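# Two robots load a potato net bag into a crate

## Task

Get the entire orange mesh bag of potatoes inside the crate, with the crate still sitting on the pallet at the end. The bag might be too heavy for a single robot, so use one or both. Release the bag and back the robots away afterwards. The result has to hold without any robot supporting it. If either robot topples or is left leaning, the task fails.

## Robot and tools

Robots: two identical Hello Robot Stretch 3 units, named r1 and r2. Each has a two-wheel differential base (0.33 m long, 0.34 m wide, with a passive rear omni wheel), a lift that slides up a mast, and a telescoping arm that sticks out to the robot's RIGHT side. A gripper sits on a three-axis wrist. The base cannot move sideways. To move the gripper forward or back, drive the base. A spin in place pivots about the point midway between the drive wheels, 0.05 m behind the front edge. With the arm in and the wrist folded, the robot sweeps a circle of radius 0.28 m. An unfolded wrist reaches past that circle.

Frames: the base frame has its origin on the floor between the drive wheels, with x forward, y left and z up. hand_pose is reported in this frame, at the point where the closed fingertips meet. The odometry frame is the base frame as it was when the scene began. Each robot reports only in its own frames. Relative positions between robots can only be judged from camera images, lidar_m, wrist_depth_mm and head_depth_mm.

execute_actions(actions, cameras): actions is a list holding a single action, or empty to just read state and images. An action is an object keyed "r1" and/or "r2". Under each key you may put:
- base: exactly one of {"translate_m": d} or {"rotate_rad": d}. Both are offsets from where the base measured itself in the latest reported state. translate_m is in metres, -1 to 1, with forward positive. rotate_rad is in radians, -3.2 to 3.2, with left (counter-clockwise seen from above) positive.
- joints: absolute targets by name, each its own number. lift_m 0 to 1.1 m (arm height). arm_m 0 to 0.52 m (extension). wrist_yaw_rad -1.345 to 4.42: 0 means along the arm, positive turns toward the front, and 3.0 folds the wrist over the base. wrist_pitch_rad -1.57 to 0.451: 0 is level and negative tips the fingers down. wrist_roll_rad -2.911 to 2.911. gripper_m -0.089 to 0.179: larger is wider, and the real fingertip gap is somewhat smaller than the value. head_pan_rad -3.953 to 1.73: 0 is ahead, positive is left, and -1.57 faces along the arm. head_tilt_rad -1.53 to 0.419: negative looks down.
- contact_limits: {"arm_m": n}, where n is the effort percentage (1 to 100) at which the arm stops with contact_stop. Lower is gentler. Values that are too low stop it immediately.
All motions in one action start together. A joint or robot you leave out may keep pushing toward its earlier target. An unknown key or an out-of-range number rejects the whole call. cameras lists the images to return; it can be omitted or ["all"] for every camera, or [] for none. Names: r1_head_camera, r1_nav_camera, r1_wrist_camera, r2_head_camera, r2_nav_camera, r2_wrist_camera. No action runs longer than 15 s.

wait(seconds): 0 to 10 s. Nothing new is commanded. Returns state and images.
zoom_image(camera, region): gives a magnified crop of that camera's latest full image. region is [x0, y0, x1, y1] in pixels from the top-left corner, at most 504 by 504.
finished_scene(scene): ends the current scene, given its number, for good. Call it only once the goal is met and stable.

Result lines: base_status and joint_status say how each motion ended. "done" for the base means the wheels turned the commanded amount, even if they slipped. off_target means it stopped short and may still be pushing. contact_stop, time_out and torque_fault mean the target was dropped. A joint stopped by contact goes slack until you command it again, and a slack lift can sag under load. on_its_own covers uncommanded behaviour; its "held at" gives the held target, not the actual position. motor_effort is a signed percentage, with the bracketed value being the peak during the action. These readings are noisy and biased, and positive wheel effort means pushing forward. joint_positions gives where the joints actually are. lidar_m gives 12 distances, one per 30-degree sector: the 1st is ahead, then counter-clockwise, so the 4th is left, the 7th behind and the 10th right. "-" means nothing seen. The scan plane is 0.17 m above the floor, and it sees the other robot but not its own robot. wrist_depth_mm and head_depth_mm are 7x7 grids of median depths. The head grid follows the sideways image. base_odometry comes from wheel turns only. turned_by_wheels and turned_by_imu give the rotation since the last result. base_tilt gives forward and right lean in degrees, each with a fixed offset of up to about 4 degrees. contact_limits shows the active, default and maximum values. pictures names the returned images in order.

Gripping: to grasp, command gripper_m below the object's width. To let go, open to at least 0.02 above the value where the fingers made contact. Neither the reading nor "done" confirms a hold, so check images. Squeezing too hard triggers a stall guard that weakens the grip.

Speed: the base is fast (0.30 m/s, 1.9 rad/s) only when stowed, meaning lift_m under 0.30, arm_m under 0.03 and wrist_yaw_rad over 2.54. Otherwise it is limited to 0.10 m/s and 0.63 rad/s.

Avoid:
- Robots pressing on each other: once bases touch, even millimetres more of driving is a hard press that ends the run. Nothing in the state reports robot-to-robot contact.
- Mismatched travel while both carry one load: identical commands can differ by up to 2.5 cm per metre, which can tip a robot.
- Pushing the arm into something rigid with the gripper above about 0.45 m, pushing again after a contact_stop, or driving while holding or hooking something fixed. All of these risk tipping. If base_tilt shows a lean, reverse in small steps, free the gripper, and lower lift_m to about 0.2.
- Wrist collisions: fold or unfold the wrist only with lift_m between 0.32 and 0.95, wrist_pitch_rad -0.4 and roll near 0. With yaw below -0.4, keep pitch at -0.5 or lower.
- Long hard pushing on the wrist, which causes a 10 s torque_fault.
- Dropping, slamming or knocking things over.

The simulation keeps running while you plan, and the robots hold their last command. Loose objects may sometimes get nudged.

Each tool is called after "Request:" as a command line: name --argument value for each argument, lists and objects as JSON in quotes; but a table of rows of numbers goes row by row, as --pt "numbers of a row", without its own name.

## Session

Request:
execute_actions --actions '[]'

Scene clock: 0.00 s.
r1.base_odometry: x=+0.000 y=+0.000 heading=+0.000 (m, m, rad; r1's odometry frame)
r1.turned_by_wheels: +0.000 (rad since the last result)
r1.turned_by_imu: +0.000 (rad since the last result)
r1.base_tilt: forward=-0.4 right=+0.2 (deg)
r1.lidar_m: 4.77 3.98 2.13 1.53 1.02 0.94 0.95 1.14 1.05 1.06 1.34 2.81
r1.head_depth_mm: 2034 3180 - - - 3184 2154 / 2072 3241 - - - 3165 2115 / 2107 3330 - - - 3049 2088 / 2145 3389 - - - 3025 2065 / 2187 3520 - - - 2938 2016 / 2221 3612 - - - 2873 2007 / 1945 3734 - - - 2791 1969
r1.base_status: not commanded
r1.joint_positions: lift_m=+0.349 arm_m=-0.002 wrist_yaw_rad=+2.933 wrist_pitch_rad=-0.466 wrist_roll_rad=-0.016 gripper_m=+0.037 head_pan_rad=+0.016 head_tilt_rad=+0.004
r1.joint_status: not commanded
r1.motor_effort: left_wheel=+0 right_wheel=+1 lift_m=+33 arm_m=+0 wrist_yaw_rad=+1 wrist_pitch_rad=+5 wrist_roll_rad=+0 gripper_m=+0 head_pan_rad=+0 head_tilt_rad=+3 (%)
r1.hand_pose: x=+0.0239 y=+0.0704 z=+0.3515 quat_wxyz=(+0.234, +0.695, +0.093, +0.673) (m; r1's base frame)
r1.wrist_depth_mm: - - - - - - - / 874 - - - - - - / 920 - 935 906 886 846 810 / 822 769 753 733 715 704 674 / 677 650 - 609 622 608 580 / 582 563 - 553 517 525 506 / 508 515 - - 466 461 447
r2.base_odometry: x=+0.000 y=+0.000 heading=+0.000 (m, m, rad; r2's odometry frame)
r2.turned_by_wheels: +0.000 (rad since the last result)
r2.turned_by_imu: +0.000 (rad since the last result)
r2.base_tilt: forward=+1.8 right=-0.7 (deg)
r2.lidar_m: 1.51 1.53 1.29 1.20 1.21 1.53 2.11 3.30 4.17 4.32 2.46 1.63
r2.head_depth_mm: 1493 1502 1516 1534 1540 1550 1582 / 1477 1505 1509 1513 1528 1546 1555 / 1473 1480 1491 1493 1512 1518 1535 / 1449 1464 1466 1493 1502 1516 1528 / 1442 1464 1464 1480 1494 1494 1517 / 1426 1441 1453 1468 1469 1479 1494 / 1417 1445 1434 1451 1464 1479 1492
r2.base_status: not commanded
r2.joint_positions: lift_m=+0.411 arm_m=+0.000 wrist_yaw_rad=+3.064 wrist_pitch_rad=-0.426 wrist_roll_rad=+0.015 gripper_m=+0.037 head_pan_rad=+0.020 head_tilt_rad=-0.009
r2.joint_status: not commanded
r2.motor_effort: left_wheel=-1 right_wheel=+0 lift_m=+36 arm_m=+1 wrist_yaw_rad=+0 wrist_pitch_rad=+5 wrist_roll_rad=+1 gripper_m=+0 head_pan_rad=+0 head_tilt_rad=+2 (%)
r2.hand_pose: x=-0.0039 y=+0.0778 z=+0.4216 quat_wxyz=(+0.177, +0.701, +0.121, +0.680) (m; r2's base frame)
r2.wrist_depth_mm: - - - - - - - / - - - - - - - / - - - - - - - / - - - - - 936 946 / 890 866 881 818 865 786 786 / 726 705 717 694 - 651 625 / 618 608 611 586 560 567 547
pictures: r1_head_camera (sideways: a quarter turn clockwise sets it upright), r1_nav_camera (sideways: a quarter turn counterclockwise sets it upright), r1_wrist_camera, r2_head_camera (sideways: a quarter turn clockwise sets it upright), r2_nav_camera (sideways: a quarter turn counterclockwise sets it upright), r2_wrist_camera
Images, in order (width x height): r1_head_camera 896x504, r1_nav_camera 672x504, r1_wrist_camera 644x364, r2_head_camera 896x504, r2_nav_camera 672x504, r2_wrist_camera 644x364.

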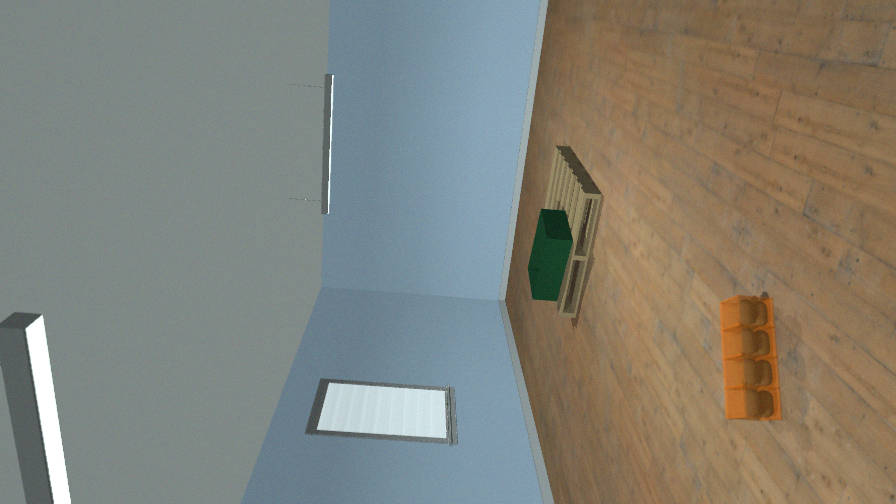

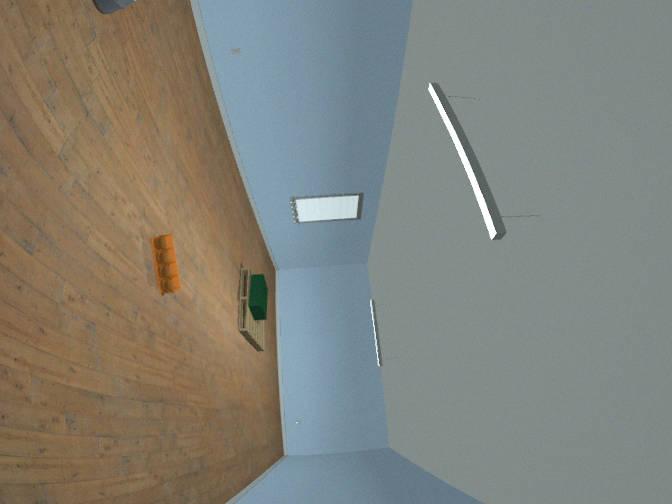

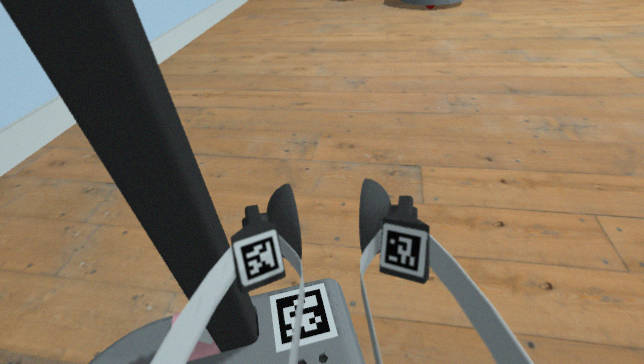

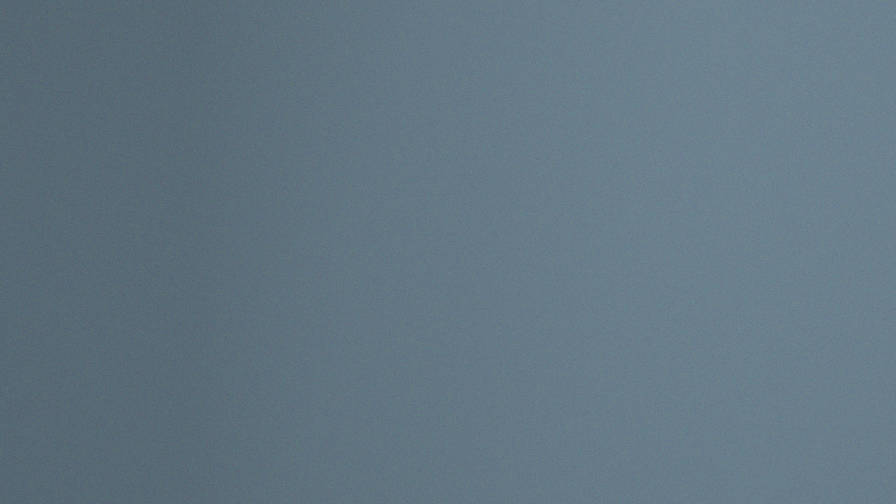

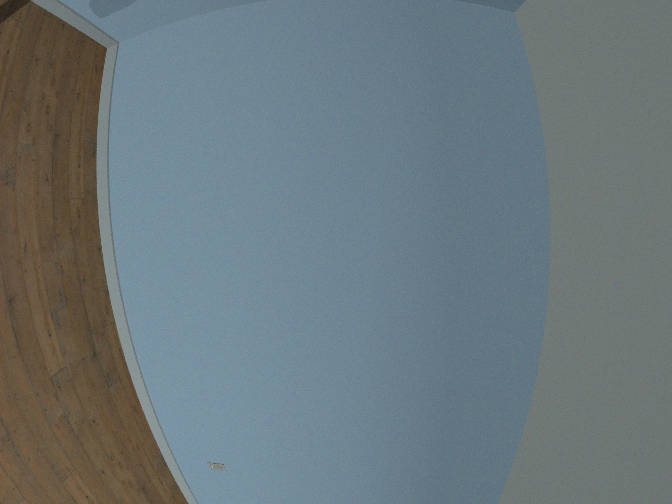

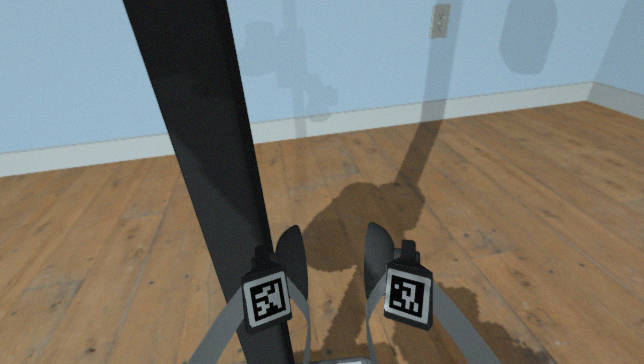

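Request:
zoom_image --camera "r1_head_camera" --region '[660, 260, 860, 460]'

Request:
zoom_image --camera "r1_head_camera" --region '[480, 130, 680, 340]'

Region (660, 260, 860, 460) of r1_head_camera's 896x504 image, scaled by 2.520, with more detail than that image has.

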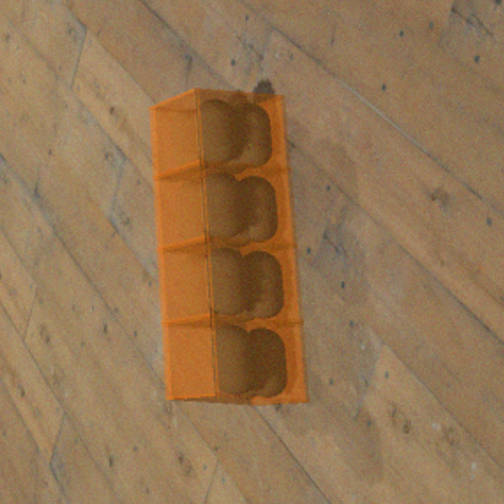

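Region (480, 130, 680, 340) of r1_head_camera's 896x504 image, scaled by 2.400, with more detail than that image has; it fills the left 480 columns of this view, and the rest is white.

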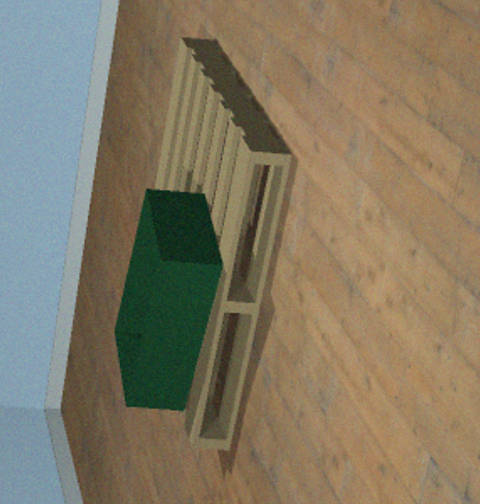

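Request:
execute_actions --actions '[{"r1":{"joints":{"lift_m":0.27,"head_tilt_rad":-0.6}},"r2":{"base":{"rotate_rad":-1.7},"joints":{"lift_m":0.27,"head_tilt_rad":-0.4}}}]' --cameras '["r2_head_camera"]'

Request:
execute_actions --actions '[{"r1":{"base":{"translate_m":1.0}},"r2":{"base":{"translate_m":1.0}}}]' --cameras '["r1_head_camera","r2_head_camera"]'

Scene clock: 20.03 s.
r1.base_odometry: x=+0.000 y=+0.000 heading=+0.000 (m, m, rad; r1's odometry frame)
r1.turned_by_wheels: +0.000 (rad since the last result)
r1.turned_by_imu: +0.001 (rad since the last result)
r1.base_tilt: forward=-0.3 right=+0.2 (deg)
r1.lidar_m: 4.77 3.98 2.18 1.53 1.02 0.94 0.95 1.13 1.05 1.06 1.34 2.82
r1.head_depth_mm: - - 3098 2258 1773 1462 1241 / - - 3021 2223 1759 1447 1229 / - - 2971 2202 1740 1430 1227 / - - 2931 2151 1709 1414 1208 / - - 2864 2136 1711 1411 1204 / - - 2798 2096 1683 1390 1193 / - - 2746 2066 1652 1380 1177
r1.base_status: not commanded
r1.joint_positions: lift_m=+0.270 arm_m=-0.002 wrist_yaw_rad=+2.933 wrist_pitch_rad=-0.467 wrist_roll_rad=-0.016 gripper_m=+0.037 head_pan_rad=+0.016 head_tilt_rad=-0.592
r1.joint_status: all done
r1.motor_effort: left_wheel=+1(0) right_wheel=+0(1) lift_m=+25(28) arm_m=+0(0) wrist_yaw_rad=+0(1) wrist_pitch_rad=+5(5) wrist_roll_rad=+0(0) gripper_m=+1(1) head_pan_rad=+1(1) head_tilt_rad=-4(44) (%)
r1.hand_pose: x=+0.0239 y=+0.0703 z=+0.2722 quat_wxyz=(+0.234, +0.695, +0.093, +0.673) (m; r1's base frame)
r1.wrist_depth_mm: - - - - - - - / 877 - - 987 931 868 862 / 832 - 776 767 717 710 676 / 687 632 638 630 598 583 566 / 555 552 - 534 521 499 486 / 489 - - - 429 431 423 / - - - - 392 380 375
r2.base_odometry: x=+0.000 y=+0.000 heading=-1.700 (m, m, rad; r2's odometry frame)
r2.turned_by_wheels: -1.700 (rad since the last result)
r2.turned_by_imu: -1.699 (rad since the last result)
r2.base_tilt: forward=+1.8 right=-0.7 (deg)
r2.lidar_m: 4.29 2.90 1.72 1.51 1.52 1.36 1.19 1.19 1.40 2.12 3.26 3.82
r2.head_depth_mm: - - - 3136 2194 1699 1382 / - - - 3161 2209 1703 1376 / - - - 3169 2208 1712 1389 / - - - 3249 2206 1719 1401 / - - - 3220 2246 1722 1407 / - - - 3268 2243 1742 1405 / - - - 3337 2295 1754 1411
r2.base_status: done
r2.joint_positions: lift_m=+0.271 arm_m=+0.000 wrist_yaw_rad=+3.064 wrist_pitch_rad=-0.426 wrist_roll_rad=+0.015 gripper_m=+0.037 head_pan_rad=+0.020 head_tilt_rad=-0.395
r2.joint_status: all done
r2.motor_effort: left_wheel=+2(11) right_wheel=-2(5) lift_m=+18(32) arm_m=+0(1) wrist_yaw_rad=+0(0) wrist_pitch_rad=+5(5) wrist_roll_rad=+1(1) gripper_m=-1(0) head_pan_rad=-1(0) head_tilt_rad=-2(29) (%)
r2.hand_pose: x=-0.0039 y=+0.0778 z=+0.2814 quat_wxyz=(+0.178, +0.701, +0.122, +0.680) (m; r2's base frame)
r2.wrist_depth_mm: - - - - - - - / - - - - - - - / - - - - - 970 937 / 872 825 - 779 759 749 709 / 660 647 641 623 610 583 566 / 540 525 536 535 - 491 473 / 455 - - - 406 412 407
pictures: r2_head_camera (sideways: a quarter turn clockwise sets it upright)
Images, in order (width x height): r2_head_camera 896x504.

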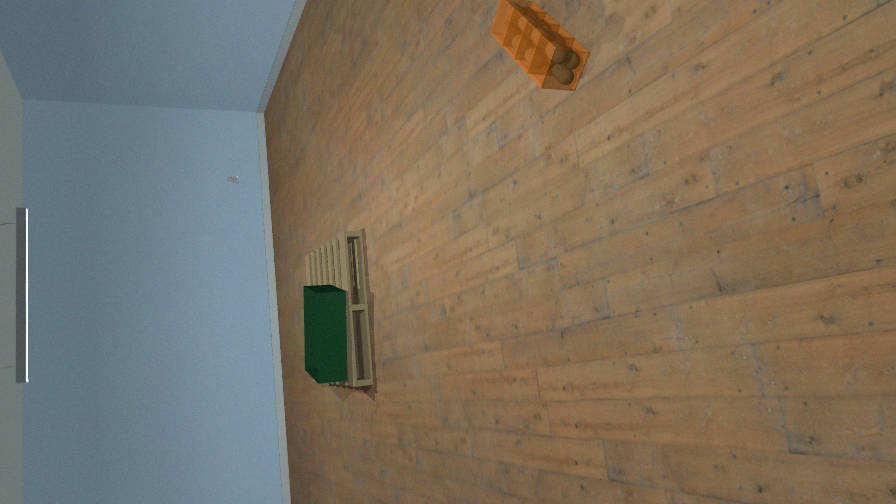

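Scene clock: 25.13 s.
r1.base_odometry: x=+1.000 y=+0.000 heading=+0.000 (m, m, rad; r1's odometry frame)
r1.turned_by_wheels: +0.000 (rad since the last result)
r1.turned_by_imu: -0.001 (rad since the last result)
r1.base_tilt: forward=-0.7 right=+0.3 (deg)
r1.lidar_m: 3.75 3.57 1.57 3.01 2.01 1.86 1.88 1.56 1.44 1.45 1.81 3.84
r1.head_depth_mm: - - 3136 2256 1770 1459 1244 / - - 3025 2210 1751 1449 1229 / - - 3002 2185 1743 1433 1214 / - 3936 2909 2159 1711 1417 1207 / - - 2874 2112 1690 1406 1199 / - - 2829 2094 1665 1387 1186 / - - 2724 2066 1654 1376 1181
r1.base_status: done
r1.joint_positions: lift_m=+0.270 arm_m=-0.002 wrist_yaw_rad=+2.933 wrist_pitch_rad=-0.467 wrist_roll_rad=-0.016 gripper_m=+0.037 head_pan_rad=+0.016 head_tilt_rad=-0.593
r1.joint_status: not commanded
r1.motor_effort: left_wheel=+0(5) right_wheel=+0(6) lift_m=+25(25) arm_m=+0(0) wrist_yaw_rad=+1(1) wrist_pitch_rad=+5(5) wrist_roll_rad=+0(0) gripper_m=+0(0) head_pan_rad=+0(0) head_tilt_rad=-4(5) (%)
r1.hand_pose: x=+0.0239 y=+0.0703 z=+0.2722 quat_wxyz=(+0.234, +0.695, +0.093, +0.673) (m; r1's base frame)
r1.wrist_depth_mm: - - - - - - - / - - - - 940 890 863 / 837 - 790 756 723 702 680 / 681 642 648 624 603 582 564 / 564 552 - 535 519 496 488 / 484 - - - 437 432 424 / - - - - 386 384 376
r2.base_odometry: x=-0.129 y=-0.992 heading=-1.700 (m, m, rad; r2's odometry frame)
r2.turned_by_wheels: +0.000 (rad since the last result)
r2.turned_by_imu: +0.005 (rad since the last result)
r2.base_tilt: forward=+1.7 right=-0.7 (deg)
r2.lidar_m: 3.32 3.33 1.99 1.74 1.74 2.05 2.16 2.17 2.56 1.52 3.02 3.55
r2.head_depth_mm: - - - 3130 2207 1692 1378 / - - - 3259 2211 1710 1389 / - - - 3223 2208 1717 1388 / - - - 3162 2222 1713 1394 / - - - 3255 2252 1733 1409 / - - - 3277 2262 1737 1408 / - - - 3346 2304 1738 1406
r2.base_status: done
r2.joint_positions: lift_m=+0.271 arm_m=+0.000 wrist_yaw_rad=+3.064 wrist_pitch_rad=-0.426 wrist_roll_rad=+0.015 gripper_m=+0.037 head_pan_rad=+0.020 head_tilt_rad=-0.396
r2.joint_status: not commanded
r2.motor_effort: left_wheel=+1(11) right_wheel=-1(4) lift_m=+20(19) arm_m=+1(0) wrist_yaw_rad=+0(0) wrist_pitch_rad=+5(5) wrist_roll_rad=+1(1) gripper_m=+0(1) head_pan_rad=-1(0) head_tilt_rad=-2(2) (%)
r2.hand_pose: x=-0.0039 y=+0.0778 z=+0.2814 quat_wxyz=(+0.178, +0.701, +0.122, +0.680) (m; r2's base frame)
r2.wrist_depth_mm: - - - - - - - / - - - - - - - / - - - - - - 949 / 852 832 - 764 762 755 716 / 647 649 626 606 614 580 570 / 536 524 522 532 - 490 474 / 454 - - - 409 420 417
pictures: r1_head_camera (sideways: a quarter turn clockwise sets it upright), r2_head_camera (sideways: a quarter turn clockwise sets it upright)
Images, in order (width x height): r1_head_camera 896x504, r2_head_camera 896x504.

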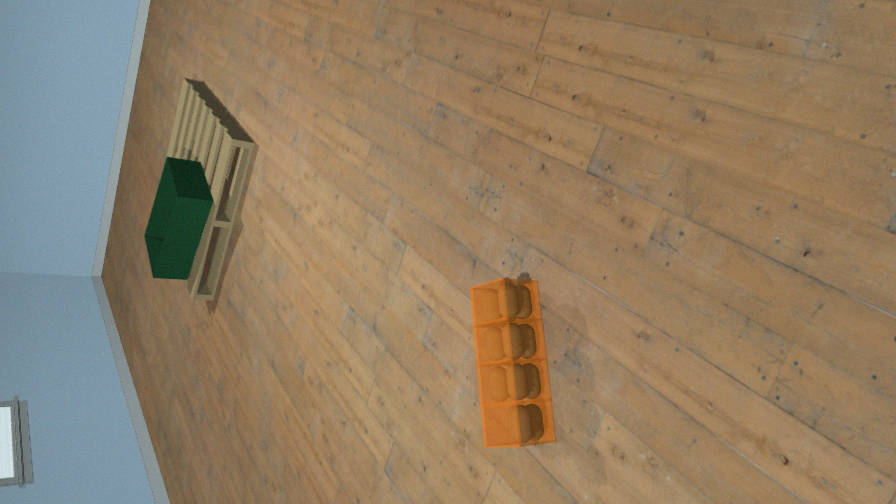

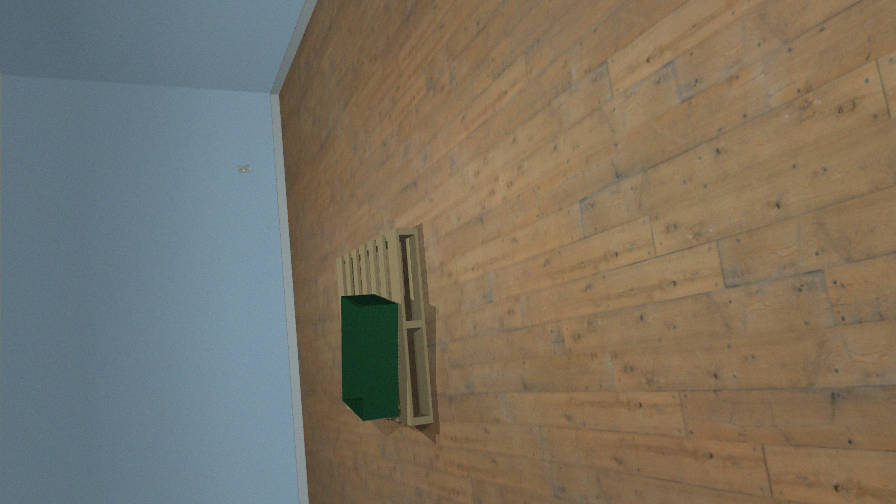

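Request:
execute_actions --actions '[{"r2":{"base":{"translate_m":1.0},"joints":{"head_pan_rad":-1.57,"head_tilt_rad":-1.1}}}]' --cameras '[]'

Request:
execute_actions --actions '[{"r2":{"joints":{"lift_m":0.45}}}]' --cameras '[]'

Request:
execute_actions --actions '[{"r2":{"joints":{"wrist_yaw_rad":0,"gripper_m":0.179}}}]' --cameras '[]'

Request:
execute_actions --actions '[{"r2":{"joints":{"wrist_pitch_rad":-1.57,"arm_m":0.25}}}]' --cameras '["r2_head_camera","r2_wrist_camera","r1_head_camera"]'

Scene clock: 49.63 s.
r1.base_odometry: x=+1.000 y=+0.000 heading=+0.000 (m, m, rad; r1's odometry frame)
r1.turned_by_wheels: +0.000 (rad since the last result)
r1.turned_by_imu: +0.001 (rad since the last result)
r1.base_tilt: forward=-0.5 right=+0.3 (deg)
r1.lidar_m: 3.78 1.83 3.29 3.02 2.01 1.85 1.88 1.56 1.44 1.46 1.81 3.84
r1.head_depth_mm: - - 3119 2266 1779 1459 1236 / - - 3019 2212 1757 1447 1227 / - - 2976 2194 1729 1432 1221 / - 3940 2926 2156 1718 1418 1214 / - - 2894 2118 1688 1403 1200 / - - 2789 2092 1670 1396 1195 / - - 2739 1992 1640 1374 1174
r1.base_status: not commanded
r1.joint_positions: lift_m=+0.270 arm_m=-0.002 wrist_yaw_rad=+2.933 wrist_pitch_rad=-0.467 wrist_roll_rad=-0.016 gripper_m=+0.037 head_pan_rad=+0.016 head_tilt_rad=-0.593
r1.joint_status: not commanded
r1.motor_effort: left_wheel=+0(0) right_wheel=+0(0) lift_m=+25(25) arm_m=+1(1) wrist_yaw_rad=+1(1) wrist_pitch_rad=+5(5) wrist_roll_rad=+0(0) gripper_m=+1(0) head_pan_rad=+1(0) head_tilt_rad=-3(4) (%)
r1.hand_pose: x=+0.0239 y=+0.0703 z=+0.2722 quat_wxyz=(+0.234, +0.695, +0.093, +0.673) (m; r1's base frame)
r1.wrist_depth_mm: - - - - - - - / - - - 981 947 899 874 / 880 - 793 758 725 699 677 / 678 635 643 627 604 594 572 / 565 549 - 532 518 497 485 / 483 - - - 438 432 422 / - - - - 391 382 377
r2.base_odometry: x=-0.257 y=-1.983 heading=-1.700 (m, m, rad; r2's odometry frame)
r2.turned_by_wheels: +0.000 (rad since the last result)
r2.turned_by_imu: +0.005 (rad since the last result)
r2.base_tilt: forward=+1.8 right=-0.7 (deg)
r2.lidar_m: 2.32 2.38 2.23 1.97 1.97 2.33 3.14 3.14 1.82 2.78 2.78 3.33
r2.head_depth_mm: 1965 1729 1549 1421 1292 1193 - / 2004 1750 1565 1419 1290 - - / 1999 1755 1573 1369 1308 - - / 2013 1778 1589 1383 1316 1199 1112 / 2006 1780 1597 1419 1312 1209 1120 / 2040 1793 1598 1452 1320 1215 1127 / 2056 1804 1613 1468 1332 1212 1127
r2.base_status: done
r2.joint_positions: lift_m=+0.271 arm_m=+0.000 wrist_yaw_rad=+3.064 wrist_pitch_rad=-0.426 wrist_roll_rad=+0.015 gripper_m=+0.037 head_pan_rad=-1.564 head_tilt_rad=-1.086
r2.joint_status: all done
r2.motor_effort: left_wheel=+0(10) right_wheel=+0(3) lift_m=+20(19) arm_m=+0(0) wrist_yaw_rad=+0(1) wrist_pitch_rad=+5(5) wrist_roll_rad=+1(1) gripper_m=-1(0) head_pan_rad=-5(49) head_tilt_rad=-6(35) (%)
r2.hand_pose: x=-0.0039 y=+0.0778 z=+0.2814 quat_wxyz=(+0.178, +0.701, +0.122, +0.680) (m; r2's base frame)
r2.wrist_depth_mm: - - - - - - - / - - - - - - - / - - - - 956 976 938 / 837 861 - 768 749 731 719 / 656 642 639 606 635 583 574 / 543 531 541 531 - 485 470 / 457 - - - 411 419 409
pictures: none
No camera images: the call's "cameras" was empty. Leave "cameras" out to get every camera's image.

Scene clock: 52.10 s.
r1.base_odometry: x=+1.000 y=+0.000 heading=+0.000 (m, m, rad; r1's odometry frame)
r1.turned_by_wheels: +0.000 (rad since the last result)
r1.turned_by_imu: +0.000 (rad since the last result)
r1.base_tilt: forward=-0.4 right=+0.3 (deg)
r1.lidar_m: 3.77 1.82 3.29 3.04 2.01 1.86 1.88 1.56 1.44 1.46 1.80 3.85
r1.head_depth_mm: - - 3142 2271 1765 1458 1243 / - - 3006 2198 1754 1443 1229 / - 3965 3009 2180 1735 1435 1224 / - 3985 2916 2150 1714 1415 1218 / - - 2849 2132 1689 1397 1203 / - - 2826 2095 1669 1388 1188 / - - 2656 1975 1656 1374 1179
r1.base_status: not commanded
r1.joint_positions: lift_m=+0.270 arm_m=-0.002 wrist_yaw_rad=+2.933 wrist_pitch_rad=-0.467 wrist_roll_rad=-0.016 gripper_m=+0.037 head_pan_rad=+0.016 head_tilt_rad=-0.593
r1.joint_status: not commanded
r1.motor_effort: left_wheel=+0(0) right_wheel=+0(0) lift_m=+25(25) arm_m=+0(0) wrist_yaw_rad=+1(0) wrist_pitch_rad=+5(5) wrist_roll_rad=+0(0) gripper_m=+1(0) head_pan_rad=+1(1) head_tilt_rad=-4(4) (%)
r1.hand_pose: x=+0.0239 y=+0.0703 z=+0.2722 quat_wxyz=(+0.234, +0.695, +0.093, +0.673) (m; r1's base frame)
r1.wrist_depth_mm: - - - - - - - / - - - 986 952 885 856 / 849 - 791 766 732 697 682 / 689 651 639 616 596 580 575 / 555 542 - 536 522 493 486 / 487 - - - 431 436 425 / - - - - 391 384 377
r2.base_odometry: x=-0.257 y=-1.983 heading=-1.700 (m, m, rad; r2's odometry frame)
r2.turned_by_wheels: +0.000 (rad since the last result)
r2.turned_by_imu: +0.000 (rad since the last result)
r2.base_tilt: forward=+1.8 right=-0.8 (deg)
r2.lidar_m: 2.32 2.38 2.24 1.96 1.97 2.33 3.13 3.14 1.82 2.78 2.78 3.31
r2.head_depth_mm: 1968 1737 1558 1420 1289 1179 1125 / 1982 1747 1567 1420 1301 - - / 1995 1760 1560 1367 1314 - - / 2013 1766 1590 1380 1321 1198 1113 / 1999 1783 1596 1411 1317 1205 1112 / 2049 1793 1611 1450 1324 1212 1122 / 2053 1821 1597 1453 1322 1217 1130
r2.base_status: not commanded
r2.joint_positions: lift_m=+0.449 arm_m=+0.000 wrist_yaw_rad=+3.064 wrist_pitch_rad=-0.426 wrist_roll_rad=+0.015 gripper_m=+0.037 head_pan_rad=-1.564 head_tilt_rad=-1.086
r2.joint_status: all done
r2.motor_effort: left_wheel=+1(1) right_wheel=-1(1) lift_m=+51(54) arm_m=+0(1) wrist_yaw_rad=+0(0) wrist_pitch_rad=+5(5) wrist_roll_rad=+1(1) gripper_m=+0(0) head_pan_rad=-3(4) head_tilt_rad=-6(5) (%)
r2.hand_pose: x=-0.0039 y=+0.0777 z=+0.4602 quat_wxyz=(+0.178, +0.701, +0.122, +0.680) (m; r2's base frame)
r2.wrist_depth_mm: - - - - - - - / - - - - - - - / - - - - - - - / - - - - - - - / 961 950 922 878 894 851 824 / 779 767 746 735 - 715 681 / 667 632 648 614 609 604 599
pictures: none
No camera images: the call's "cameras" was empty. Leave "cameras" out to get every camera's image.

Scene clock: 54.63 s.
r1.base_odometry: x=+1.000 y=+0.000 heading=+0.000 (m, m, rad; r1's odometry frame)
r1.turned_by_wheels: +0.000 (rad since the last result)
r1.turned_by_imu: +0.000 (rad since the last result)
r1.base_tilt: forward=-0.5 right=+0.1 (deg)
r1.lidar_m: 3.76 1.83 3.30 3.03 2.01 1.86 1.88 1.55 1.44 1.46 1.81 3.85
r1.head_depth_mm: - - 3080 2253 1773 1456 1245 / - - 3046 2214 1759 1440 1226 / - 3956 2988 2196 1727 1431 1220 / - 3949 2929 2143 1711 1424 1211 / - - 2846 2118 1693 1404 1203 / - - 2793 2081 1658 1391 1189 / - - 2515 1979 1652 1381 1177
r1.base_status: not commanded
r1.joint_positions: lift_m=+0.270 arm_m=-0.002 wrist_yaw_rad=+2.933 wrist_pitch_rad=-0.467 wrist_roll_rad=-0.016 gripper_m=+0.037 head_pan_rad=+0.016 head_tilt_rad=-0.593
r1.joint_status: not commanded
r1.motor_effort: left_wheel=+0(1) right_wheel=+0(0) lift_m=+25(25) arm_m=+0(1) wrist_yaw_rad=+1(1) wrist_pitch_rad=+5(5) wrist_roll_rad=+0(0) gripper_m=+0(1) head_pan_rad=+0(1) head_tilt_rad=-3(4) (%)
r1.hand_pose: x=+0.0239 y=+0.0703 z=+0.2722 quat_wxyz=(+0.234, +0.695, +0.093, +0.673) (m; r1's base frame)
r1.wrist_depth_mm: - - - - - - - / - - - - 944 895 876 / 832 - 779 760 742 700 679 / 675 635 648 622 596 584 568 / 567 554 - 530 518 498 488 / 481 - - - 429 438 421 / - - - - 389 381 377
r2.base_odometry: x=-0.257 y=-1.983 heading=-1.700 (m, m, rad; r2's odometry frame)
r2.turned_by_wheels: +0.000 (rad since the last result)
r2.turned_by_imu: +0.000 (rad since the last result)
r2.base_tilt: forward=+1.8 right=-0.6 (deg)
r2.lidar_m: 2.32 2.38 2.23 1.97 1.97 2.33 3.13 3.15 1.83 2.78 2.78 3.33
r2.head_depth_mm: 1966 1734 1561 1417 1288 1186 1122 / 1994 1742 1565 1418 1306 - - / 1999 1763 1571 1371 1335 - - / 2014 1776 1596 1377 1306 1210 1108 / 2019 1784 1592 1411 1316 1211 1117 / 2044 1795 1602 1457 1322 1206 1118 / 2056 1810 1610 1452 1318 1216 1133
r2.base_status: not commanded
r2.joint_positions: lift_m=+0.449 arm_m=+0.000 wrist_yaw_rad=+0.002 wrist_pitch_rad=-0.426 wrist_roll_rad=+0.015 gripper_m=+0.179 head_pan_rad=-1.564 head_tilt_rad=-1.086
r2.joint_status: all done
r2.motor_effort: left_wheel=+0(1) right_wheel=-1(1) lift_m=+51(51) arm_m=+0(0) wrist_yaw_rad=-2(2) wrist_pitch_rad=+5(5) wrist_roll_rad=+1(1) gripper_m=+0(93) head_pan_rad=-5(4) head_tilt_rad=-7(7) (%)
r2.hand_pose: x=-0.0210 y=-0.3682 z=+0.4602 quat_wxyz=(+0.686, +0.150, -0.696, -0.150) (m; r2's base frame)
r2.wrist_depth_mm: - - - - - - - / - - - - - - - / - - - - - - - / - - - - - - - / 958 917 923 901 867 890 827 / 774 774 714 603 717 712 715 / 672 635 633 582 544 603 574
pictures: none
No camera images: the call's "cameras" was empty. Leave "cameras" out to get every camera's image.

Scene clock: 57.70 s.
r1.base_odometry: x=+1.000 y=+0.000 heading=+0.000 (m, m, rad; r1's odometry frame)
r1.turned_by_wheels: +0.000 (rad since the last result)
r1.turned_by_imu: +0.000 (rad since the last result)
r1.base_tilt: forward=-0.5 right=+0.2 (deg)
r1.lidar_m: 3.75 1.82 3.29 3.03 2.01 1.86 1.88 1.56 1.44 1.45 1.81 3.85
r1.head_depth_mm: - - 3093 2273 1774 1453 1240 / - - 3049 2215 1760 1444 1231 / - 3980 2972 2190 1734 1440 1217 / - 3962 2904 2159 1710 1415 1217 / - - 2857 2144 1694 1408 1200 / - - 2798 2084 1668 1394 1186 / - - 2400 1972 1654 1376 1183
r1.base_status: not commanded
r1.joint_positions: lift_m=+0.270 arm_m=-0.002 wrist_yaw_rad=+2.933 wrist_pitch_rad=-0.467 wrist_roll_rad=-0.016 gripper_m=+0.037 head_pan_rad=+0.016 head_tilt_rad=-0.593
r1.joint_status: not commanded
r1.motor_effort: left_wheel=+0(0) right_wheel=+0(0) lift_m=+25(25) arm_m=+0(1) wrist_yaw_rad=+1(0) wrist_pitch_rad=+5(5) wrist_roll_rad=+0(0) gripper_m=+0(1) head_pan_rad=+1(0) head_tilt_rad=-3(4) (%)
r1.hand_pose: x=+0.0239 y=+0.0703 z=+0.2722 quat_wxyz=(+0.234, +0.695, +0.093, +0.673) (m; r1's base frame)
r1.wrist_depth_mm: - - - - - - - / - - - 986 941 896 869 / 825 - 772 752 735 717 677 / 679 635 619 617 602 597 570 / 563 545 - 530 522 497 484 / 484 - - - 434 436 422 / - - - - 392 381 374
r2.base_odometry: x=-0.257 y=-1.983 heading=-1.700 (m, m, rad; r2's odometry frame)
r2.turned_by_wheels: +0.000 (rad since the last result)
r2.turned_by_imu: +0.000 (rad since the last result)
r2.base_tilt: forward=+1.9 right=-0.7 (deg)
r2.lidar_m: 2.32 2.38 2.23 1.97 1.98 2.33 3.13 3.15 1.82 2.78 2.78 3.31
r2.head_depth_mm: 1978 1745 1560 1409 1296 1191 1125 / 1984 1740 1567 1439 1311 - - / 2001 1766 1583 - 1295 1231 - / 2014 1776 1591 1379 1311 1218 1116 / 2022 1783 1589 1431 1312 1211 1120 / 2034 1808 1603 1451 1319 1213 1123 / 2055 1809 1615 1447 1323 1219 1128
r2.base_status: not commanded
r2.joint_positions: lift_m=+0.449 arm_m=+0.250 wrist_yaw_rad=+0.000 wrist_pitch_rad=-1.561 wrist_roll_rad=+0.015 gripper_m=+0.179 head_pan_rad=-1.564 head_tilt_rad=-1.087
r2.joint_status: all done
joint sent to its limit — the command would take r2.wrist_pitch_rad past its lower limit, so that joint was sent only as far as its limit.
r2.motor_effort: left_wheel=+0(0) right_wheel=-1(1) lift_m=+51(51) arm_m=+5(5) wrist_yaw_rad=+1(2) wrist_pitch_rad=-1(5) wrist_roll_rad=+1(1) gripper_m=+0(1) head_pan_rad=-3(4) head_tilt_rad=-5(7) (%)
r2.hand_pose: x=-0.0216 y=-0.3731 z=+0.3316 quat_wxyz=(+0.499, +0.494, -0.506, -0.502) (m; r2's base frame)
r2.wrist_depth_mm: 479 478 480 369 370 462 463 / 491 499 480 484 424 474 469 / 502 510 492 497 487 484 485 / 512 510 501 500 500 488 499 / 526 524 518 521 513 502 510 / 542 520 533 527 533 525 515 / 557 558 555 - - 521 529
pictures: r1_head_camera (sideways: a quarter turn clockwise sets it upright), r2_head_camera (sideways: a quarter turn clockwise sets it upright), r2_wrist_camera
Images, in order (width x height): r1_head_camera 896x504, r2_head_camera 896x504, r2_wrist_camera 644x364.

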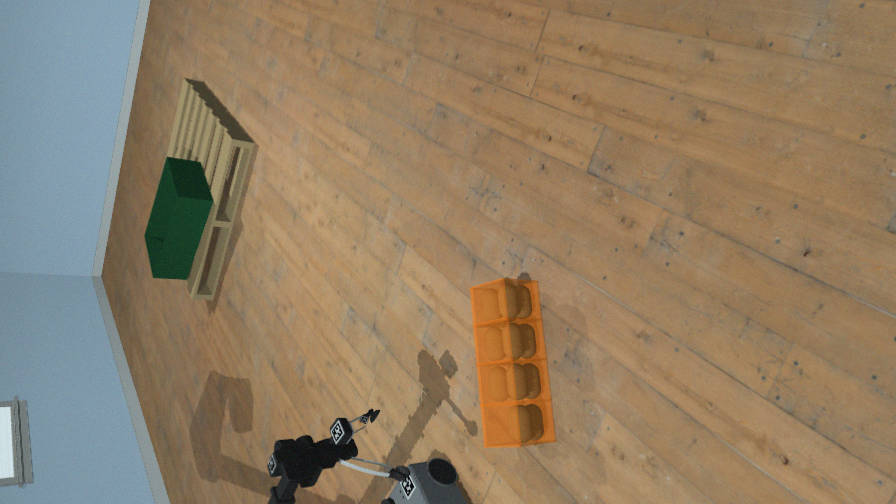

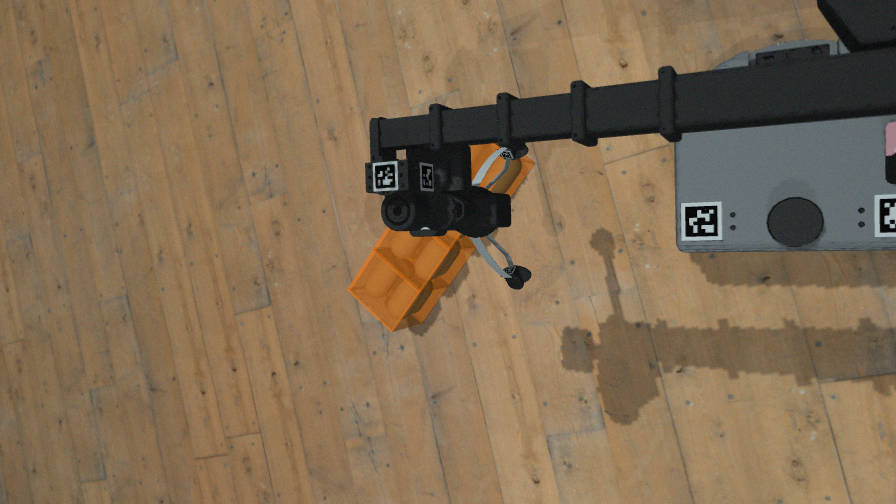

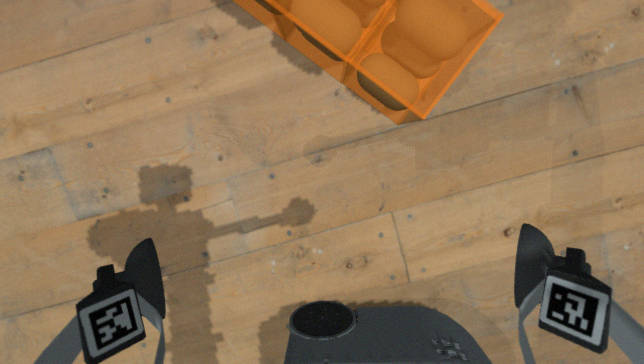

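Request:
execute_actions --actions '[{"r2":{"joints":{"wrist_roll_rad":0.78,"arm_m":0.48,"lift_m":0.36}}}]' --cameras '["r2_head_camera","r2_wrist_camera","r1_head_camera"]'

Scene clock: 68.17 s.
r1.base_odometry: x=+1.000 y=+0.000 heading=+0.000 (m, m, rad; r1's odometry frame)
r1.turned_by_wheels: +0.000 (rad since the last result)
r1.turned_by_imu: +0.001 (rad since the last result)
r1.base_tilt: forward=-0.3 right=+0.2 (deg)
r1.lidar_m: 3.77 1.82 3.29 3.02 2.01 1.86 1.88 1.56 1.44 1.46 1.81 3.84
r1.head_depth_mm: - - 3109 2254 1770 1457 1241 / - - 3025 2209 1746 1445 1229 / - 3997 2961 2179 1731 1429 1223 / - 3934 2920 2149 1703 1423 1208 / - - 2850 2125 1693 1402 1201 / - - 2790 2023 1666 1391 1190 / - - 2614 1973 1653 1376 1181
r1.base_status: not commanded
r1.joint_positions: lift_m=+0.270 arm_m=-0.002 wrist_yaw_rad=+2.933 wrist_pitch_rad=-0.467 wrist_roll_rad=-0.016 gripper_m=+0.037 head_pan_rad=+0.016 head_tilt_rad=-0.593
r1.joint_status: not commanded
r1.motor_effort: left_wheel=+0(0) right_wheel=+0(0) lift_m=+25(25) arm_m=+0(0) wrist_yaw_rad=+1(1) wrist_pitch_rad=+5(5) wrist_roll_rad=+0(0) gripper_m=+0(0) head_pan_rad=+1(1) head_tilt_rad=-3(3) (%)
r1.hand_pose: x=+0.0239 y=+0.0703 z=+0.2722 quat_wxyz=(+0.234, +0.695, +0.093, +0.673) (m; r1's base frame)
r1.wrist_depth_mm: - - - - - - - / - - - 961 922 897 871 / 841 - 792 770 741 707 686 / 692 646 643 624 591 577 566 / 562 552 - 542 522 504 491 / 487 - - - 428 437 422 / - - - - 390 383 380
r2.base_odometry: x=-0.257 y=-1.983 heading=-1.700 (m, m, rad; r2's odometry frame)
r2.turned_by_wheels: +0.000 (rad since the last result)
r2.turned_by_imu: +0.001 (rad since the last result)
r2.base_tilt: forward=+1.8 right=-0.7 (deg)
r2.lidar_m: 2.31 2.38 2.23 1.97 1.97 2.33 3.12 3.15 1.82 2.78 2.78 3.30
r2.head_depth_mm: 1963 1739 1554 1404 1296 1189 - / 1984 1748 1558 1432 1297 - - / 1993 1750 - 1338 1297 1236 - / 2004 1764 1598 1382 1311 1213 1119 / 1996 1786 1600 1429 1315 1207 1121 / 2033 1812 1602 1457 1315 1209 1119 / 2051 1807 1610 1458 1333 1211 1125
r2.base_status: not commanded
r2.joint_positions: lift_m=+0.361 arm_m=+0.480 wrist_yaw_rad=+0.000 wrist_pitch_rad=-1.561 wrist_roll_rad=+0.777 gripper_m=+0.179 head_pan_rad=-1.564 head_tilt_rad=-1.087
r2.joint_status: all done
r2.motor_effort: left_wheel=+0(1) right_wheel=-1(1) lift_m=+19(47) arm_m=+5(7) wrist_yaw_rad=-1(1) wrist_pitch_rad=-1(2) wrist_roll_rad=+2(4) gripper_m=+0(0) head_pan_rad=-3(5) head_tilt_rad=-6(7) (%)
r2.hand_pose: x=-0.0216 y=-0.6027 z=+0.2429 quat_wxyz=(+0.275, +0.272, -0.655, -0.649) (m; r2's base frame)
r2.wrist_depth_mm: 393 390 385 380 375 381 374 / 403 400 398 390 395 393 381 / 414 405 401 302 292 389 391 / 420 301 302 321 350 407 402 / 426 314 303 316 417 419 411 / 446 434 438 429 423 421 416 / 453 452 451 440 437 436 435
pictures: r1_head_camera (sideways: a quarter turn clockwise sets it upright), r2_head_camera (sideways: a quarter turn clockwise sets it upright), r2_wrist_camera
Images, in order (width x height): r1_head_camera 896x504, r2_head_camera 896x504, r2_wrist_camera 644x364.

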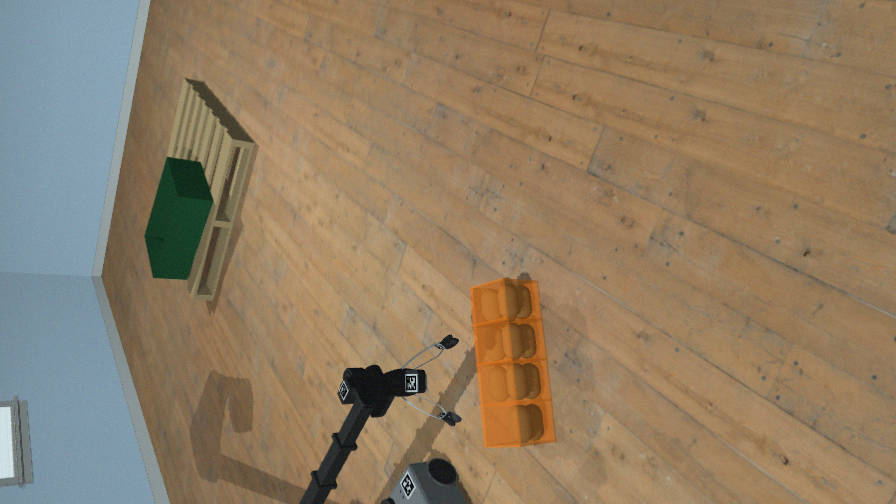

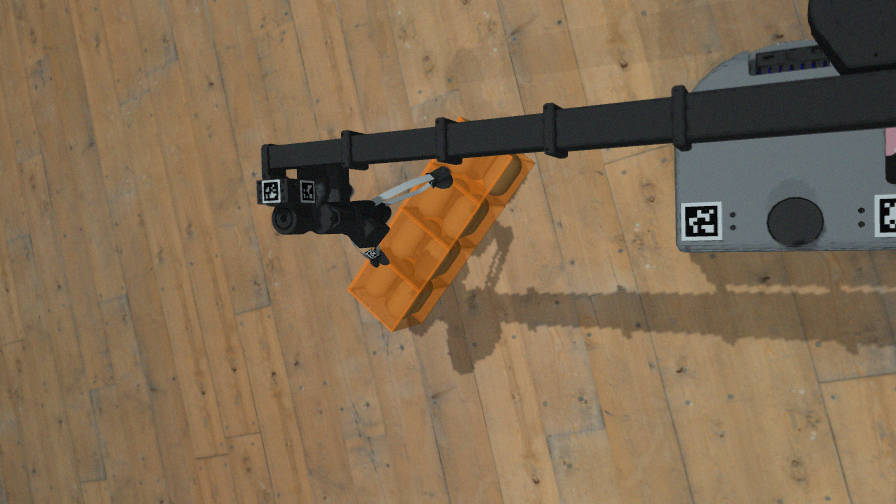

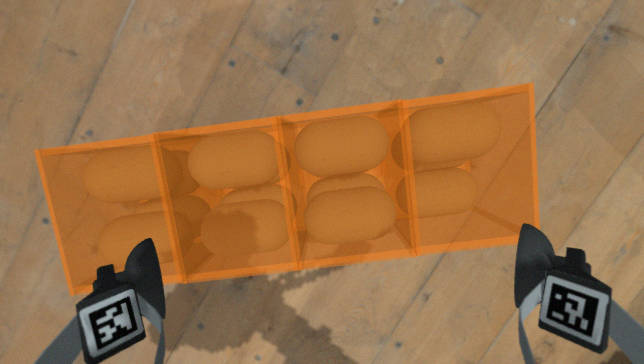

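Request:
execute_actions --actions '[{"r2":{"joints":{"wrist_roll_rad":-0.92,"lift_m":0.30}}}]' --cameras '["r2_head_camera","r2_wrist_camera"]'

Scene clock: 75.47 s.
r1.base_odometry: x=+1.000 y=+0.000 heading=+0.000 (m, m, rad; r1's odometry frame)
r1.turned_by_wheels: +0.000 (rad since the last result)
r1.turned_by_imu: +0.001 (rad since the last result)
r1.base_tilt: forward=-0.4 right=+0.3 (deg)
r1.lidar_m: 3.77 1.82 3.29 3.01 2.01 1.86 1.88 1.55 1.44 1.46 1.81 3.84
r1.head_depth_mm: - - 3099 2275 1770 1459 1242 / - - 3023 2210 1749 1448 1231 / - 3991 2960 2178 1725 1433 1225 / - 3961 2903 2139 1706 1421 1219 / - - 2870 2109 1681 1400 1198 / - - 2807 1947 1673 1387 1191 / - - 2752 1991 1649 1375 1181
r1.base_status: not commanded
r1.joint_positions: lift_m=+0.270 arm_m=-0.002 wrist_yaw_rad=+2.933 wrist_pitch_rad=-0.467 wrist_roll_rad=-0.016 gripper_m=+0.037 head_pan_rad=+0.016 head_tilt_rad=-0.593
r1.joint_status: not commanded
r1.motor_effort: left_wheel=+0(0) right_wheel=+0(0) lift_m=+25(25) arm_m=+0(0) wrist_yaw_rad=+1(1) wrist_pitch_rad=+5(5) wrist_roll_rad=+0(0) gripper_m=+1(0) head_pan_rad=+1(1) head_tilt_rad=-3(3) (%)
r1.hand_pose: x=+0.0239 y=+0.0703 z=+0.2722 quat_wxyz=(+0.234, +0.695, +0.093, +0.673) (m; r1's base frame)
r1.wrist_depth_mm: - - - - - - - / - - - 962 951 889 865 / 835 - 770 755 727 691 687 / 682 635 631 627 602 586 567 / 555 549 - 539 515 494 489 / 481 - - - 425 438 423 / - - - - 391 380 377
r2.base_odometry: x=-0.257 y=-1.983 heading=-1.700 (m, m, rad; r2's odometry frame)
r2.turned_by_wheels: +0.000 (rad since the last result)
r2.turned_by_imu: +0.000 (rad since the last result)
r2.base_tilt: forward=+1.8 right=-0.8 (deg)
r2.lidar_m: 2.32 2.38 2.24 1.96 1.97 2.33 3.13 3.14 1.83 2.77 2.78 3.33
r2.head_depth_mm: 1966 1747 1557 1406 1288 1189 - / 1991 1751 1566 1416 1292 - - / 1991 1771 1622 1338 1297 1235 - / 2010 1773 1607 1377 1311 1221 1113 / 2031 1784 1608 1419 1318 1209 1118 / 2037 1790 1611 1459 1321 1209 1121 / 2045 1813 1604 1465 1320 1216 1134
r2.base_status: not commanded
r2.joint_positions: lift_m=+0.301 arm_m=+0.480 wrist_yaw_rad=+0.000 wrist_pitch_rad=-1.561 wrist_roll_rad=-0.916 gripper_m=+0.179 head_pan_rad=-1.564 head_tilt_rad=-1.087
r2.joint_status: all done
r2.motor_effort: left_wheel=+1(1) right_wheel=-1(1) lift_m=+19(19) arm_m=+5(5) wrist_yaw_rad=+0(0) wrist_pitch_rad=-1(1) wrist_roll_rad=-1(1) gripper_m=+0(0) head_pan_rad=-4(4) head_tilt_rad=-6(7) (%)
r2.hand_pose: x=-0.0215 y=-0.6030 z=+0.1829 quat_wxyz=(+0.672, +0.667, -0.228, -0.227) (m; r2's base frame)
r2.wrist_depth_mm: 335 327 328 276 281 318 317 / 339 337 337 226 224 329 323 / 343 346 343 233 232 336 335 / 354 351 352 301 338 341 341 / 362 355 359 240 239 350 351 / 368 368 368 312 307 361 356 / 381 378 378 315 261 369 372
pictures: r2_head_camera (sideways: a quarter turn clockwise sets it upright), r2_wrist_camera
Images, in order (width x height): r2_head_camera 896x504, r2_wrist_camera 644x364.

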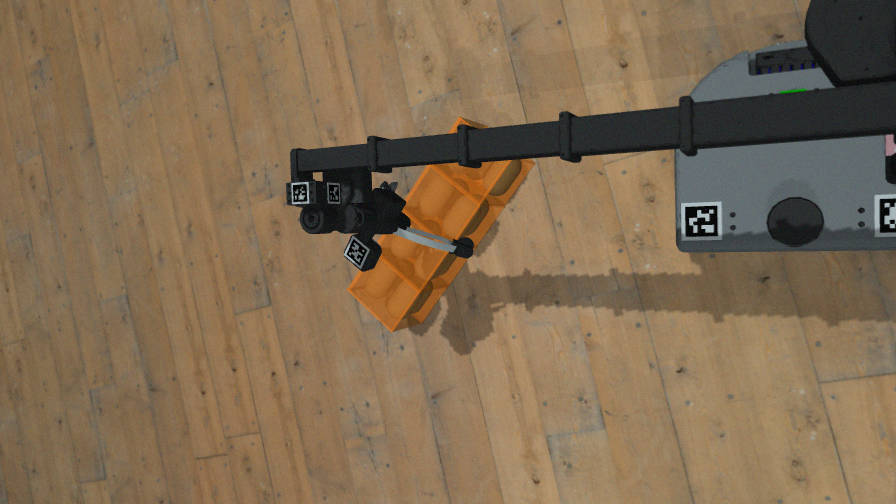

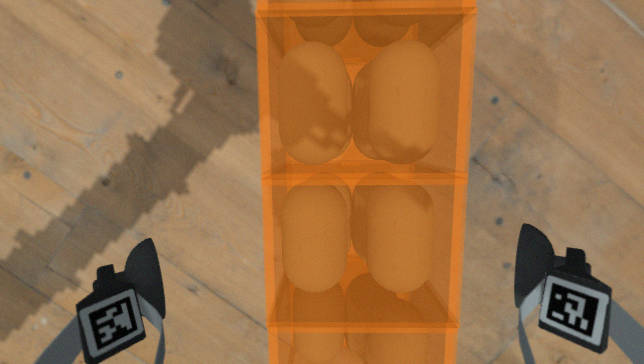

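Request:
execute_actions --actions '[{"r2":{"joints":{"arm_m":0.504,"lift_m":0.25}}}]' --cameras '["r1_head_camera","r2_wrist_camera"]'

Scene clock: 80.63 s.
r1.base_odometry: x=+1.000 y=+0.000 heading=+0.000 (m, m, rad; r1's odometry frame)
r1.turned_by_wheels: +0.000 (rad since the last result)
r1.turned_by_imu: +0.001 (rad since the last result)
r1.base_tilt: forward=-0.3 right=+0.2 (deg)
r1.lidar_m: 1.24 1.82 3.28 3.01 2.01 1.85 1.88 1.56 1.44 1.46 1.81 3.86
r1.head_depth_mm: - - 3086 2270 1776 1455 1241 / - - 3037 2202 1749 1446 1230 / - 3958 2965 2182 1716 1431 1222 / - 3949 2917 2148 1702 1424 1212 / - - 2843 2108 1686 1409 1198 / - - 2793 1770 1664 1388 1191 / - - 2739 1977 1645 1379 1178
r1.base_status: not commanded
r1.joint_positions: lift_m=+0.270 arm_m=-0.002 wrist_yaw_rad=+2.933 wrist_pitch_rad=-0.467 wrist_roll_rad=-0.016 gripper_m=+0.037 head_pan_rad=+0.016 head_tilt_rad=-0.593
r1.joint_status: not commanded
r1.motor_effort: left_wheel=+1(1) right_wheel=-1(0) lift_m=+25(25) arm_m=+1(1) wrist_yaw_rad=+0(0) wrist_pitch_rad=+5(5) wrist_roll_rad=+0(0) gripper_m=+0(0) head_pan_rad=+1(2) head_tilt_rad=-4(3) (%)
r1.hand_pose: x=+0.0239 y=+0.0703 z=+0.2722 quat_wxyz=(+0.234, +0.695, +0.093, +0.673) (m; r1's base frame)
r1.wrist_depth_mm: - - - - - - - / - - - - 928 891 845 / 838 - 796 762 733 698 675 / 677 630 638 627 610 577 572 / 558 549 - 531 525 498 481 / 480 - - - 431 438 426 / - - - - 392 384 376
r2.base_odometry: x=-0.257 y=-1.983 heading=-1.700 (m, m, rad; r2's odometry frame)
r2.turned_by_wheels: +0.000 (rad since the last result)
r2.turned_by_imu: +0.000 (rad since the last result)
r2.base_tilt: forward=+1.7 right=-0.7 (deg)
r2.lidar_m: 2.32 2.38 2.23 1.97 1.97 2.33 3.13 3.14 1.82 2.78 2.78 3.33
r2.head_depth_mm: 1954 1756 1561 1413 1287 1193 - / 1975 1750 1578 1417 1315 - - / 1990 1763 1624 1358 1300 - - / 2001 1783 1609 1385 1312 1222 1114 / 2016 1779 1575 1422 1315 1211 1121 / 2036 1789 1592 1446 1330 1209 1129 / 2066 1798 1609 1455 1324 1220 1123
r2.base_status: not commanded
r2.joint_positions: lift_m=+0.251 arm_m=+0.504 wrist_yaw_rad=+0.000 wrist_pitch_rad=-1.561 wrist_roll_rad=-0.916 gripper_m=+0.179 head_pan_rad=-1.564 head_tilt_rad=-1.087
r2.joint_status: all done
r2.motor_effort: left_wheel=+0(1) right_wheel=-1(0) lift_m=+19(18) arm_m=+5(6) wrist_yaw_rad=+0(1) wrist_pitch_rad=-1(1) wrist_roll_rad=-1(1) gripper_m=+0(0) head_pan_rad=-3(4) head_tilt_rad=-5(6) (%)
r2.hand_pose: x=-0.0215 y=-0.6270 z=+0.1328 quat_wxyz=(+0.673, +0.667, -0.228, -0.227) (m; r2's base frame)
r2.wrist_depth_mm: 281 280 280 228 274 276 272 / 286 288 283 180 174 279 279 / 293 293 291 184 176 286 287 / 303 300 297 254 289 295 293 / 308 305 303 206 199 299 299 / 317 315 310 196 189 304 307 / 321 326 322 255 227 315 312
pictures: r1_head_camera (sideways: a quarter turn clockwise sets it upright), r2_wrist_camera
Images, in order (width x height): r1_head_camera 896x504, r2_wrist_camera 644x364.

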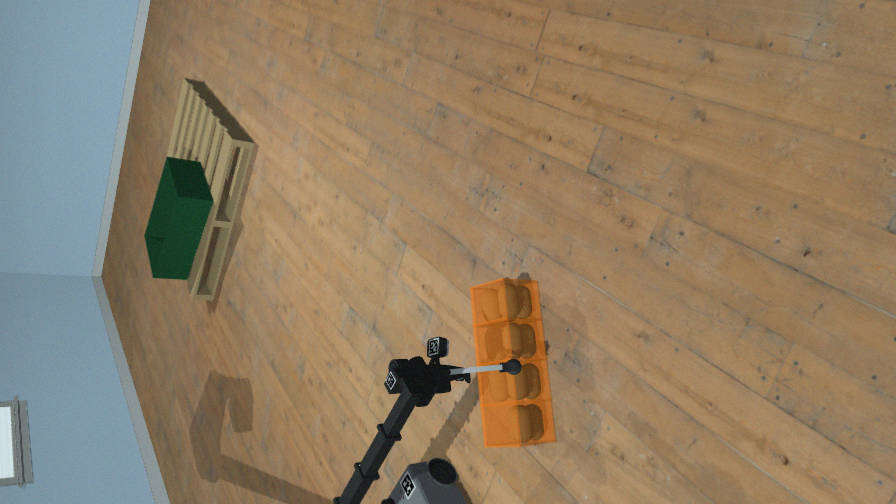

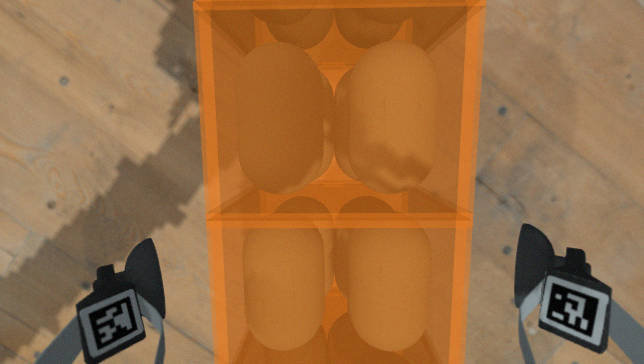

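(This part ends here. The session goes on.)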